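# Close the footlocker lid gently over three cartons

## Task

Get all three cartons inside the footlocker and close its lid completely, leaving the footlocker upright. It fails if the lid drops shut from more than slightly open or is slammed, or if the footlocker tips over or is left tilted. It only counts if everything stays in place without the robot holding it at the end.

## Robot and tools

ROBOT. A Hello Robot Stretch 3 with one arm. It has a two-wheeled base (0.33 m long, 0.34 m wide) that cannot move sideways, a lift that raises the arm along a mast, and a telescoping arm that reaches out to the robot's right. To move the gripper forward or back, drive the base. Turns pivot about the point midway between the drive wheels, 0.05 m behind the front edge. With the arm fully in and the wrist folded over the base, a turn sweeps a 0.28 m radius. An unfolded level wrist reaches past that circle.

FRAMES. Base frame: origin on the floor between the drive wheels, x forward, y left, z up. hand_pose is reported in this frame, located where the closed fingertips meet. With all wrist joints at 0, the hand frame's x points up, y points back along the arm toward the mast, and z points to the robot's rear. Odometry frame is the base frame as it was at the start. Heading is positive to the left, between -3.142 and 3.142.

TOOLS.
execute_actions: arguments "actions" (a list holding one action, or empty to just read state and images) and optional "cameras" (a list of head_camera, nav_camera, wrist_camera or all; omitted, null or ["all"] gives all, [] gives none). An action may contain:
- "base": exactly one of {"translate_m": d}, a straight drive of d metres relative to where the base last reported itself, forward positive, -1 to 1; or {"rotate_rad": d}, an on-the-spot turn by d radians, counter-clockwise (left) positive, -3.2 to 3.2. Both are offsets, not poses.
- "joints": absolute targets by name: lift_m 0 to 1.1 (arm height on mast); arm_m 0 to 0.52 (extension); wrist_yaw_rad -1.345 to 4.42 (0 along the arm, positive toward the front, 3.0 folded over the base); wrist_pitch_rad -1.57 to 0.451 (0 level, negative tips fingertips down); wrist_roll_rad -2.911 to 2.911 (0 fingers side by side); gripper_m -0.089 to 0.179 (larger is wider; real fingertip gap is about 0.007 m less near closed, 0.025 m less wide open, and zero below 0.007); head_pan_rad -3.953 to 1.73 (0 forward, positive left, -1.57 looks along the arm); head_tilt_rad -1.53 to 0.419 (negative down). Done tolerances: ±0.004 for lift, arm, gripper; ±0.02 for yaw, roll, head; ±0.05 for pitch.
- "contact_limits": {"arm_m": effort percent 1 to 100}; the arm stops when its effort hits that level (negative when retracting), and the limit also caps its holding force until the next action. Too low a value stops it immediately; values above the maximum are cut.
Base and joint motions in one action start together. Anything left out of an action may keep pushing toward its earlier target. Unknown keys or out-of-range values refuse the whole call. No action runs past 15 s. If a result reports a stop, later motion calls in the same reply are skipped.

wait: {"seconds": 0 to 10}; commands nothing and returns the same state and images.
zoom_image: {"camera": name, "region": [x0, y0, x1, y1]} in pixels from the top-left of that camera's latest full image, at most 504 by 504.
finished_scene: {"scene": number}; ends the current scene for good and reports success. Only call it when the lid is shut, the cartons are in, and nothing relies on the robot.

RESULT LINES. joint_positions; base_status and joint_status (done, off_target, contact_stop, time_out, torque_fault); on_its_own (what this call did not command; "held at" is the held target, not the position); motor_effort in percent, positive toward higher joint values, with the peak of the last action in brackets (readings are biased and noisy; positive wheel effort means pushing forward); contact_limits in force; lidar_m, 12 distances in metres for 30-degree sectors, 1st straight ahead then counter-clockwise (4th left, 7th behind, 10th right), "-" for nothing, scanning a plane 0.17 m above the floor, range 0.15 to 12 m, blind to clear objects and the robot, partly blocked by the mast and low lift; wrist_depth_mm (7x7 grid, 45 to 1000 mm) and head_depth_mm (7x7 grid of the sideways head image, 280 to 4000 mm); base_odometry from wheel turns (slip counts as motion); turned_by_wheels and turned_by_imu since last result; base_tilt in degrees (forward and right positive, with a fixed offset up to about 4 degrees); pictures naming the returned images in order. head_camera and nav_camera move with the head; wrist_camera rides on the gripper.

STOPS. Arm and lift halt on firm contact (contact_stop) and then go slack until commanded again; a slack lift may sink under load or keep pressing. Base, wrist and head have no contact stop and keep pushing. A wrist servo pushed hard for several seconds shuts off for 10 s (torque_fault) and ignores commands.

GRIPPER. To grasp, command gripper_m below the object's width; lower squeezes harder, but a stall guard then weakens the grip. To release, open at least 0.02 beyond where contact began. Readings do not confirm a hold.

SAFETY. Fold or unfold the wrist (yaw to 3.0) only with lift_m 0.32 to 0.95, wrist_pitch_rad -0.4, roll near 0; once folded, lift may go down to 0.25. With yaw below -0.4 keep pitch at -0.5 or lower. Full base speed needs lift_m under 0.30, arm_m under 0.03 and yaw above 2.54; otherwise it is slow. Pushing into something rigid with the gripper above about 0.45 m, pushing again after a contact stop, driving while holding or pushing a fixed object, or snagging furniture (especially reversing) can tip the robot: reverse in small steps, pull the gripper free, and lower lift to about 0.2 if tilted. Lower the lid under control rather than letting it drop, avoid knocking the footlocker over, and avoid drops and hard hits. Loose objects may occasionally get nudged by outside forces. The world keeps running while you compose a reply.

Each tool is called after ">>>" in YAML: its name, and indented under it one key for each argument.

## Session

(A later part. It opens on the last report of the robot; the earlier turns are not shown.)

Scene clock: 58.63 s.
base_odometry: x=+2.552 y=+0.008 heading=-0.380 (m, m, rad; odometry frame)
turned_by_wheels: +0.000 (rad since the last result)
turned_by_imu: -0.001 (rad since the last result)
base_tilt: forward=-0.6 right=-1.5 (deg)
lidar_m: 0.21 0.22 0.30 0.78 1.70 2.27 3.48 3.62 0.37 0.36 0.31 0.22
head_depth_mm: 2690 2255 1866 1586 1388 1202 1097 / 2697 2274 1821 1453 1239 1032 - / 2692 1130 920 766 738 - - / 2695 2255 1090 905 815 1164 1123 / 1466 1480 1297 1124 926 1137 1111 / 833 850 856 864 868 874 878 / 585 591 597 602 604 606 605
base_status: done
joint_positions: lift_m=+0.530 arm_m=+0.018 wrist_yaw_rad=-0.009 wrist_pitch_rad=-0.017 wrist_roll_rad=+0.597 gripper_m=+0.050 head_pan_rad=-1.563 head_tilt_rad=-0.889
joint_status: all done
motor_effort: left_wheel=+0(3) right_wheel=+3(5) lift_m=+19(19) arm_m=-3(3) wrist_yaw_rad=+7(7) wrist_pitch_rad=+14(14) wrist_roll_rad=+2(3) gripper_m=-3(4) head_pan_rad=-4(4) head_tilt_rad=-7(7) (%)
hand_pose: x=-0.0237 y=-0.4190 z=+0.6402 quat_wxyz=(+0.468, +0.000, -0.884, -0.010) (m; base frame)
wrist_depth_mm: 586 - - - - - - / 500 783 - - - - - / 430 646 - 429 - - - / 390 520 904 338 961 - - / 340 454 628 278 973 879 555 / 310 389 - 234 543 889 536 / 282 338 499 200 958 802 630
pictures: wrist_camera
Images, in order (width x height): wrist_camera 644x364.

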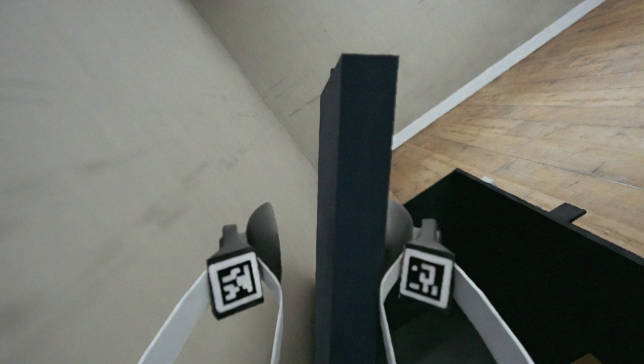

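Same state as in scene 1; repeat.

>>> execute_actions:
  actions:
    - {"base":{"translate_m":-0.09},"joints":{"lift_m":0.465,"wrist_roll_rad":0.9}}
  cameras: []

>>> execute_actions:
  actions:
    - {"base":{"translate_m":-0.065},"joints":{"lift_m":0.38,"wrist_roll_rad":1.2}}
  cameras: []

>>> execute_actions:
  actions:
    - {"base":{"translate_m":-0.03},"joints":{"lift_m":0.31,"wrist_roll_rad":1.42}}
  cameras: []

>>> execute_actions:
  actions:
    - {"base":{"translate_m":-0.035},"joints":{"lift_m":0.285,"wrist_roll_rad":1.5}}
  cameras: ["wrist_camera"]

Scene clock: 60.90 s.
base_odometry: x=+2.468 y=+0.041 heading=-0.380 (m, m, rad; odometry frame)
turned_by_wheels: +0.000 (rad since the last result)
turned_by_imu: +0.000 (rad since the last result)
base_tilt: forward=-0.8 right=-1.5 (deg)
lidar_m: 0.30 0.31 0.42 1.10 1.69 2.20 3.39 3.53 0.37 0.36 0.37 0.31
head_depth_mm: 2657 2227 1877 1593 1381 1232 1098 / 2714 2269 1863 1559 1333 1198 - / 2711 2248 1026 879 787 1129 - / 2703 2264 1131 942 845 1060 1122 / 2082 2096 1295 1056 896 1175 1110 / 1185 1200 1213 1123 997 1097 1085 / 829 842 848 854 856 858 858
base_status: done
joint_positions: lift_m=+0.465 arm_m=+0.018 wrist_yaw_rad=-0.010 wrist_pitch_rad=-0.032 wrist_roll_rad=+0.899 gripper_m=+0.050 head_pan_rad=-1.563 head_tilt_rad=-0.889
joint_status: all done
motor_effort: left_wheel=+1(4) right_wheel=+2(2) lift_m=+20(22) arm_m=-3(3) wrist_yaw_rad=+7(11) wrist_pitch_rad=+20(20) wrist_roll_rad=+1(3) gripper_m=-5(5) head_pan_rad=-3(4) head_tilt_rad=-7(6) (%)
hand_pose: x=-0.0241 y=-0.4185 z=+0.5712 quat_wxyz=(+0.330, +0.001, -0.944, -0.017) (m; base frame)
wrist_depth_mm: - - - - - - - / - - - - - - 996 / 786 - - 281 - - 871 / 630 820 - 255 930 686 729 / 522 662 889 232 109 884 446 / 446 552 - 211 563 773 582 / 399 454 588 194 860 708 454
pictures: none
No camera images: the call's "cameras" was empty. Leave "cameras" out to get every camera's image.

Scene clock: 62.50 s.
base_odometry: x=+2.408 y=+0.065 heading=-0.380 (m, m, rad; odometry frame)
turned_by_wheels: +0.000 (rad since the last result)
turned_by_imu: +0.000 (rad since the last result)
base_tilt: forward=-0.7 right=-1.6 (deg)
lidar_m: 0.37 0.38 0.51 1.34 1.68 2.13 3.34 3.47 0.37 0.36 0.37 0.38
head_depth_mm: 2689 2257 1844 1587 1381 1228 1096 / 2695 2253 1884 1594 1399 1238 - / 2732 2264 1237 1042 902 1106 - / 2714 2269 1219 1032 901 1044 1124 / 2503 2175 1296 1082 932 1089 1107 / 1442 1456 1351 1143 976 1107 1107 / 1010 1020 1028 1028 979 978 1030
base_status: done
joint_positions: lift_m=+0.380 arm_m=+0.018 wrist_yaw_rad=-0.005 wrist_pitch_rad=-0.040 wrist_roll_rad=+1.199 gripper_m=+0.050 head_pan_rad=-1.563 head_tilt_rad=-0.889
joint_status: all done
motor_effort: left_wheel=+2(4) right_wheel=-1(5) lift_m=+21(23) arm_m=-3(3) wrist_yaw_rad=+4(11) wrist_pitch_rad=+23(23) wrist_roll_rad=+0(0) gripper_m=-5(5) head_pan_rad=-5(4) head_tilt_rad=-7(7) (%)
hand_pose: x=-0.0226 y=-0.4182 z=+0.4841 quat_wxyz=(+0.185, +0.002, -0.983, -0.021) (m; base frame)
wrist_depth_mm: - - - - - - 713 / - - - - - - 668 / - - - - 928 854 598 / - - - 233 936 768 236 / 801 946 - 234 110 748 512 / 640 720 - 233 113 502 299 / 530 578 661 237 797 568 253
pictures: none
No camera images: the call's "cameras" was empty. Leave "cameras" out to get every camera's image.

Scene clock: 64.00 s.
base_odometry: x=+2.380 y=+0.076 heading=-0.380 (m, m, rad; odometry frame)
turned_by_wheels: +0.000 (rad since the last result)
turned_by_imu: +0.000 (rad since the last result)
base_tilt: forward=-0.5 right=-1.5 (deg)
lidar_m: 0.40 0.41 0.55 1.45 1.69 2.11 3.31 3.43 3.22 0.36 0.37 0.41
head_depth_mm: 2690 2256 1852 1598 1380 1226 1099 / 2705 2241 1882 1592 1382 1220 1124 / 2703 2273 1794 1501 1316 1204 - / 2680 2237 1293 1098 965 991 1123 / 2625 2232 1327 1127 972 1083 1108 / 1564 1585 1365 1152 994 1109 1111 / 1096 1101 1107 1117 1008 1062 1076
base_status: done
joint_positions: lift_m=+0.310 arm_m=+0.018 wrist_yaw_rad=-0.007 wrist_pitch_rad=-0.042 wrist_roll_rad=+1.417 gripper_m=+0.050 head_pan_rad=-1.563 head_tilt_rad=-0.889
joint_status: all done
motor_effort: left_wheel=+1(3) right_wheel=+2(6) lift_m=+20(19) arm_m=-2(3) wrist_yaw_rad=+5(6) wrist_pitch_rad=+23(23) wrist_roll_rad=+1(1) gripper_m=-6(5) head_pan_rad=-4(3) head_tilt_rad=-6(7) (%)
hand_pose: x=-0.0232 y=-0.4181 z=+0.4138 quat_wxyz=(+0.077, -0.002, -0.997, -0.021) (m; base frame)
wrist_depth_mm: - - - - - 788 522 / - - - - - 772 514 / - - - - 863 235 488 / - - - 217 953 480 117 / - - - 241 109 468 113 / 842 943 - 269 113 265 116 / 691 701 741 303 737 264 121
pictures: none
No camera images: the call's "cameras" was empty. Leave "cameras" out to get every camera's image.

Scene clock: 65.33 s.
base_odometry: x=+2.347 y=+0.089 heading=-0.380 (m, m, rad; odometry frame)
turned_by_wheels: +0.000 (rad since the last result)
turned_by_imu: +0.000 (rad since the last result)
base_tilt: forward=-0.8 right=-1.5 (deg)
lidar_m: 0.43 0.45 0.60 1.58 1.68 2.07 3.26 3.41 3.23 0.36 0.37 0.45
head_depth_mm: 2693 2241 1875 1595 1377 1233 1107 / 2716 2230 1854 1585 1386 1222 1121 / 2732 2280 1864 1559 1360 1240 - / 2726 2284 1331 1125 981 1030 1124 / 2663 2248 1343 1144 996 1084 1109 / 1700 1714 1372 1162 1002 1106 1107 / 1181 1199 1201 1144 1009 1091 1094
base_status: done
joint_positions: lift_m=+0.285 arm_m=+0.018 wrist_yaw_rad=+0.020 wrist_pitch_rad=-0.042 wrist_roll_rad=+1.507 gripper_m=+0.050 head_pan_rad=-1.563 head_tilt_rad=-0.889
joint_status: all done
on_its_own: wrist_yaw_rad is at rest, and its effort (-14) is outside its rest range (-12 to +12)
motor_effort: left_wheel=+5(5) right_wheel=-11(10) lift_m=+20(19) arm_m=-2(2) wrist_yaw_rad=-14(15) wrist_pitch_rad=+23(23) wrist_roll_rad=-4(5) gripper_m=-5(6) head_pan_rad=-4(2) head_tilt_rad=-6(7) (%)
hand_pose: x=-0.0162 y=-0.4181 z=+0.3887 quat_wxyz=(+0.032, +0.011, -0.999, -0.021) (m; base frame)
wrist_depth_mm: - - - - - 707 471 / - - - - - 695 474 / - - - 925 498 576 447 / - - - 937 226 195 204 / - - - 255 149 121 121 / - - - 347 113 114 116 / 761 780 781 532 703 120 121
pictures: wrist_camera
Images, in order (width x height): wrist_camera 644x364.

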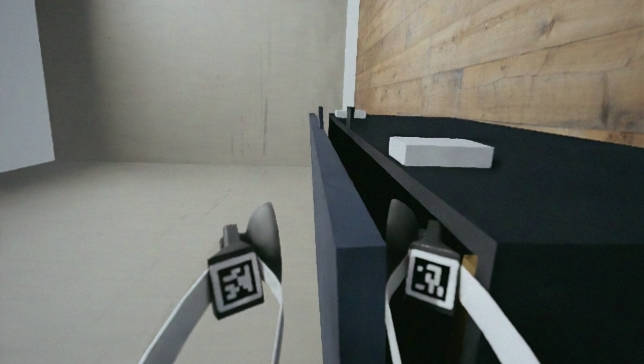

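Catching on the rim; raise a little.

>>> execute_actions:
  actions:
    - {"joints":{"lift_m":0.292}}
  cameras: []

>>> execute_actions:
  actions:
    - {"base":{"translate_m":-0.016}}
  cameras: []

>>> execute_actions:
  actions:
    - {"joints":{"lift_m":0.272}}
  cameras: ["wrist_camera"]

>>> execute_actions:
  actions:
    - {"base":{"translate_m":-0.006}}
  cameras: ["wrist_camera"]

Scene clock: 66.33 s.
base_odometry: x=+2.347 y=+0.089 heading=-0.380 (m, m, rad; odometry frame)
turned_by_wheels: +0.000 (rad since the last result)
turned_by_imu: +0.000 (rad since the last result)
base_tilt: forward=-0.7 right=-1.4 (deg)
lidar_m: 0.43 0.45 0.60 1.58 1.69 2.09 3.28 3.39 3.23 0.36 0.37 0.45
head_depth_mm: 2695 2254 1864 1587 1388 1230 1096 / 2699 2259 1875 1587 1387 1228 1121 / 2747 2262 1852 1559 1369 1239 - / 2714 2263 1312 1122 975 993 1126 / 2699 2281 1342 1136 982 1087 1111 / 1682 1720 1376 1151 999 1104 1105 / 1185 1192 1203 1145 1011 1090 1093
base_status: not commanded
joint_positions: lift_m=+0.292 arm_m=+0.018 wrist_yaw_rad=+0.008 wrist_pitch_rad=-0.045 wrist_roll_rad=+1.508 gripper_m=+0.050 head_pan_rad=-1.563 head_tilt_rad=-0.889
joint_status: all done
motor_effort: left_wheel=+2(4) right_wheel=-4(11) lift_m=+27(33) arm_m=-3(2) wrist_yaw_rad=-5(15) wrist_pitch_rad=+24(25) wrist_roll_rad=-4(4) gripper_m=-6(7) head_pan_rad=-3(4) head_tilt_rad=-6(5) (%)
hand_pose: x=-0.0195 y=-0.4180 z=+0.3946 quat_wxyz=(+0.032, +0.004, -0.999, -0.023) (m; base frame)
wrist_depth_mm: - - - - - 710 476 / - - - - - 711 476 / - - - 933 625 606 462 / - - - 923 233 215 227 / - - - 263 911 136 130 / - - - 394 113 115 116 / 792 798 824 756 758 121 122
pictures: none
No camera images: the call's "cameras" was empty. Leave "cameras" out to get every camera's image.

Scene clock: 67.63 s.
base_odometry: x=+2.333 y=+0.095 heading=-0.380 (m, m, rad; odometry frame)
turned_by_wheels: +0.000 (rad since the last result)
turned_by_imu: +0.000 (rad since the last result)
base_tilt: forward=-0.5 right=-1.6 (deg)
lidar_m: 0.45 0.46 0.63 1.63 1.69 2.07 3.25 3.41 3.21 0.36 0.37 0.47
head_depth_mm: 2696 2237 1861 1586 1392 1224 1096 / 2734 2258 1854 1591 1390 1233 1127 / 2686 2283 1858 1565 1387 1248 - / 2687 2256 1322 1119 976 991 1118 / 2699 2306 1341 1143 988 1085 1104 / 1764 1774 1362 1147 997 1098 1106 / 1233 1249 1252 1164 1014 1120 1097
base_status: done
joint_positions: lift_m=+0.292 arm_m=+0.018 wrist_yaw_rad=+0.006 wrist_pitch_rad=-0.044 wrist_roll_rad=+1.508 gripper_m=+0.050 head_pan_rad=-1.563 head_tilt_rad=-0.889
joint_status: not commanded
motor_effort: left_wheel=+3(5) right_wheel=-4(9) lift_m=+27(27) arm_m=-2(2) wrist_yaw_rad=-4(5) wrist_pitch_rad=+24(24) wrist_roll_rad=-4(4) gripper_m=-5(5) head_pan_rad=-3(3) head_tilt_rad=-6(7) (%)
hand_pose: x=-0.0197 y=-0.4180 z=+0.3948 quat_wxyz=(+0.032, +0.004, -0.999, -0.022) (m; base frame)
wrist_depth_mm: - - - - - 710 484 / - - - - - 700 476 / - - - - 878 655 477 / - - - 969 259 262 311 / - - - 962 208 172 178 / - - - 351 897 123 124 / 813 814 825 719 756 121 121
pictures: none
No camera images: the call's "cameras" was empty. Leave "cameras" out to get every camera's image.

Scene clock: 68.53 s.
base_odometry: x=+2.333 y=+0.095 heading=-0.380 (m, m, rad; odometry frame)
turned_by_wheels: +0.000 (rad since the last result)
turned_by_imu: +0.000 (rad since the last result)
base_tilt: forward=-0.8 right=-1.6 (deg)
lidar_m: 0.45 0.46 0.63 1.63 1.69 2.07 3.25 3.38 3.22 0.36 0.37 0.47
head_depth_mm: 2716 2241 1852 1593 1376 1226 1103 / 2688 2265 1867 1595 1387 1232 1117 / 2711 2251 1880 1562 1394 1255 - / 2731 2277 1315 1122 982 992 1120 / 2666 2283 1344 1138 983 1077 1105 / 1763 1789 1363 1164 1001 1101 1109 / 1234 1231 1251 1167 1011 1124 1101
base_status: not commanded
joint_positions: lift_m=+0.272 arm_m=+0.018 wrist_yaw_rad=+0.001 wrist_pitch_rad=-0.003 wrist_roll_rad=+1.508 gripper_m=+0.050 head_pan_rad=-1.563 head_tilt_rad=-0.889
joint_status: all done
motor_effort: left_wheel=+2(3) right_wheel=-2(4) lift_m=+18(22) arm_m=-2(3) wrist_yaw_rad=+0(4) wrist_pitch_rad=+9(24) wrist_roll_rad=-4(4) gripper_m=+1(5) head_pan_rad=-4(3) head_tilt_rad=-6(6) (%)
hand_pose: x=-0.0211 y=-0.4192 z=+0.3857 quat_wxyz=(+0.032, +0.001, -0.999, -0.002) (m; base frame)
wrist_depth_mm: - - - - - 735 484 / - - - - - 737 489 / - - - - - 680 481 / - - - 978 261 304 322 / - - - 980 188 176 181 / - - - 140 - 124 126 / 819 828 844 115 773 114 114
pictures: wrist_camera
Images, in order (width x height): wrist_camera 644x364.

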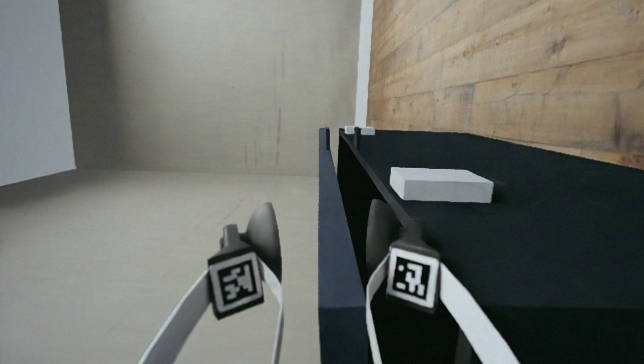

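Scene clock: 69.77 s.
base_odometry: x=+2.327 y=+0.098 heading=-0.380 (m, m, rad; odometry frame)
turned_by_wheels: +0.000 (rad since the last result)
turned_by_imu: +0.000 (rad since the last result)
base_tilt: forward=-0.5 right=-1.4 (deg)
lidar_m: 0.45 0.47 0.63 1.63 1.69 2.07 3.25 3.38 3.23 0.36 0.37 0.47
head_depth_mm: 2705 2241 1869 1587 1381 1236 1098 / 2690 2273 1864 1586 1387 1227 1124 / 2701 2247 1869 1583 1391 1248 - / 2706 2274 1329 1134 986 992 1120 / 2698 2289 1350 1143 994 1083 1102 / 1787 1792 1371 1157 1002 1099 1105 / 1245 1261 1271 1160 1007 1114 1104
base_status: done
joint_positions: lift_m=+0.272 arm_m=+0.018 wrist_yaw_rad=+0.001 wrist_pitch_rad=+0.001 wrist_roll_rad=+1.508 gripper_m=+0.050 head_pan_rad=-1.563 head_tilt_rad=-0.889
joint_status: not commanded
motor_effort: left_wheel=+2(5) right_wheel=-2(10) lift_m=+18(19) arm_m=-2(2) wrist_yaw_rad=+0(6) wrist_pitch_rad=+7(9) wrist_roll_rad=-4(4) gripper_m=+0(2) head_pan_rad=-4(4) head_tilt_rad=-6(6) (%)
hand_pose: x=-0.0212 y=-0.4193 z=+0.3868 quat_wxyz=(+0.032, +0.000, -0.999, +0.000) (m; base frame)
wrist_depth_mm: - - - - - 751 492 / - - - - - 742 492 / - - - - - 693 488 / - - - - 328 338 351 / - - - - 209 195 199 / - - - - - 137 139 / 840 854 851 787 744 115 115
pictures: wrist_camera
Images, in order (width x height): wrist_camera 644x364.

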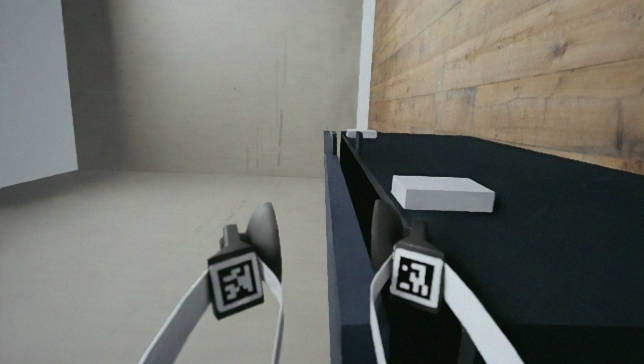

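>>> execute_actions:
  actions:
    - {"base":{"translate_m":-0.005},"joints":{"lift_m":0.263}}
  cameras: []

>>> execute_actions:
  actions:
    - {"base":{"translate_m":-0.005},"joints":{"lift_m":0.255}}
  cameras: ["wrist_camera"]

>>> execute_actions:
  actions:
    - {"base":{"translate_m":-0.03}}
  cameras: ["wrist_camera"]

Scene clock: 72.00 s.
base_odometry: x=+2.322 y=+0.099 heading=-0.380 (m, m, rad; odometry frame)
turned_by_wheels: +0.000 (rad since the last result)
turned_by_imu: +0.000 (rad since the last result)
base_tilt: forward=-0.7 right=-1.6 (deg)
lidar_m: 0.46 0.47 0.64 1.64 1.69 2.06 3.25 3.39 3.23 0.36 0.37 0.48
head_depth_mm: 2684 2244 1864 1595 1382 1224 1095 / 2727 2246 1876 1585 1391 1232 1112 / 2690 2252 1866 1614 1390 1254 - / 2708 2249 1345 1142 997 998 1124 / 2677 2272 1355 1150 1001 1075 1110 / 1800 1823 1372 1155 1007 1104 1107 / 1251 1262 1279 1168 1011 1118 1112
base_status: done
joint_positions: lift_m=+0.263 arm_m=+0.018 wrist_yaw_rad=-0.002 wrist_pitch_rad=-0.003 wrist_roll_rad=+1.507 gripper_m=+0.050 head_pan_rad=-1.563 head_tilt_rad=-0.889
joint_status: all done
motor_effort: left_wheel=+2(5) right_wheel=-1(8) lift_m=+19(18) arm_m=-2(2) wrist_yaw_rad=+1(4) wrist_pitch_rad=+9(13) wrist_roll_rad=-3(4) gripper_m=-2(3) head_pan_rad=-4(5) head_tilt_rad=-7(6) (%)
hand_pose: x=-0.0218 y=-0.4192 z=+0.3767 quat_wxyz=(+0.032, -0.001, -0.999, -0.002) (m; base frame)
wrist_depth_mm: - - - - - 722 474 / - - - - - 711 468 / - - - - - 678 469 / - - - - 355 370 392 / - - - - 236 211 218 / - - - - 153 149 151 / 825 844 871 812 124 116 116
pictures: none
No camera images: the call's "cameras" was empty. Leave "cameras" out to get every camera's image.

Scene clock: 73.20 s.
base_odometry: x=+2.318 y=+0.101 heading=-0.380 (m, m, rad; odometry frame)
turned_by_wheels: +0.000 (rad since the last result)
turned_by_imu: +0.000 (rad since the last result)
base_tilt: forward=-0.5 right=-1.5 (deg)
lidar_m: 0.46 0.48 0.65 1.63 1.69 2.06 3.24 3.37 3.22 0.36 0.37 0.48
head_depth_mm: 2677 2256 1851 1589 1379 1227 1104 / 2715 2268 1862 1600 1390 1228 1113 / 2724 2265 1883 1593 1388 1246 - / 2744 2280 1350 1142 1011 1023 1117 / 2688 2298 1355 1157 999 1080 1105 / 1821 1839 1369 1163 1009 1099 1104 / 1266 1287 1292 1161 1012 1120 1111
base_status: done
joint_positions: lift_m=+0.255 arm_m=+0.018 wrist_yaw_rad=+0.010 wrist_pitch_rad=+0.006 wrist_roll_rad=+1.507 gripper_m=+0.050 head_pan_rad=-1.563 head_tilt_rad=-0.889
joint_status: all done
motor_effort: left_wheel=+3(5) right_wheel=-6(7) lift_m=+17(18) arm_m=-2(2) wrist_yaw_rad=-7(7) wrist_pitch_rad=+5(9) wrist_roll_rad=-3(3) gripper_m=+1(2) head_pan_rad=-3(4) head_tilt_rad=-6(7) (%)
hand_pose: x=-0.0189 y=-0.4194 z=+0.3711 quat_wxyz=(+0.032, +0.005, -0.999, +0.003) (m; base frame)
wrist_depth_mm: - - - - - 720 471 / - - - - - 736 471 / - - - - - 654 471 / - - - - 347 364 377 / - - - - 226 214 220 / - - - - - 152 154 / 816 835 851 788 128 118 119
pictures: wrist_camera
Images, in order (width x height): wrist_camera 644x364.

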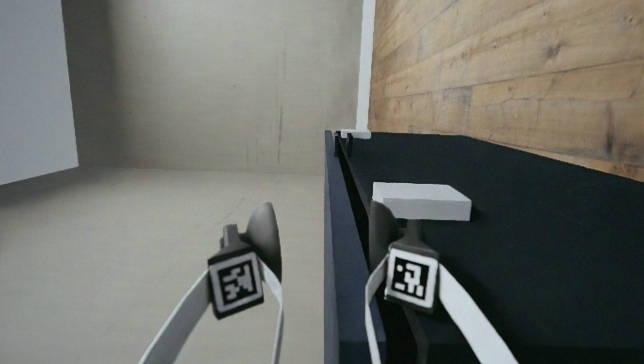

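Scene clock: 74.63 s.
base_odometry: x=+2.290 y=+0.112 heading=-0.380 (m, m, rad; odometry frame)
turned_by_wheels: +0.000 (rad since the last result)
turned_by_imu: +0.000 (rad since the last result)
base_tilt: forward=-0.7 right=-1.5 (deg)
lidar_m: 0.49 0.51 0.69 1.63 1.69 2.03 3.20 3.35 3.24 0.36 0.37 0.51
head_depth_mm: 2699 2288 1843 1593 1386 1225 1106 / 2717 2274 1847 1591 1385 1224 1117 / 2716 2256 1881 1594 1384 1246 - / 2739 2264 1392 1182 1037 1152 1123 / 2682 2289 1371 1161 1020 1075 1103 / 1937 1949 1373 1165 1018 1105 1116 / 1344 1364 1315 1169 1023 1126 1110
base_status: done
joint_positions: lift_m=+0.255 arm_m=+0.018 wrist_yaw_rad=-0.002 wrist_pitch_rad=+0.002 wrist_roll_rad=+1.506 gripper_m=+0.050 head_pan_rad=-1.563 head_tilt_rad=-0.889
joint_status: not commanded
motor_effort: left_wheel=+1(3) right_wheel=-2(12) lift_m=+18(18) arm_m=-2(2) wrist_yaw_rad=+2(8) wrist_pitch_rad=+7(8) wrist_roll_rad=-3(3) gripper_m=-1(2) head_pan_rad=-4(4) head_tilt_rad=-6(7) (%)
hand_pose: x=-0.0219 y=-0.4194 z=+0.3702 quat_wxyz=(+0.033, -0.001, -0.999, +0.001) (m; base frame)
wrist_depth_mm: - - - - - 720 475 / - - - - - 729 474 / - - - - - 700 462 / - - - - 523 547 440 / - - - - 335 313 325 / - - - - - 221 223 / 898 916 931 793 167 168 171
pictures: wrist_camera
Images, in order (width x height): wrist_camera 644x364.

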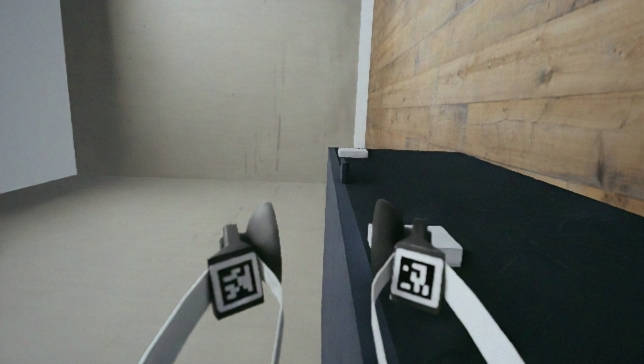

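>>> finished_scene:
  scene: 2

The scene is finished: the task was done.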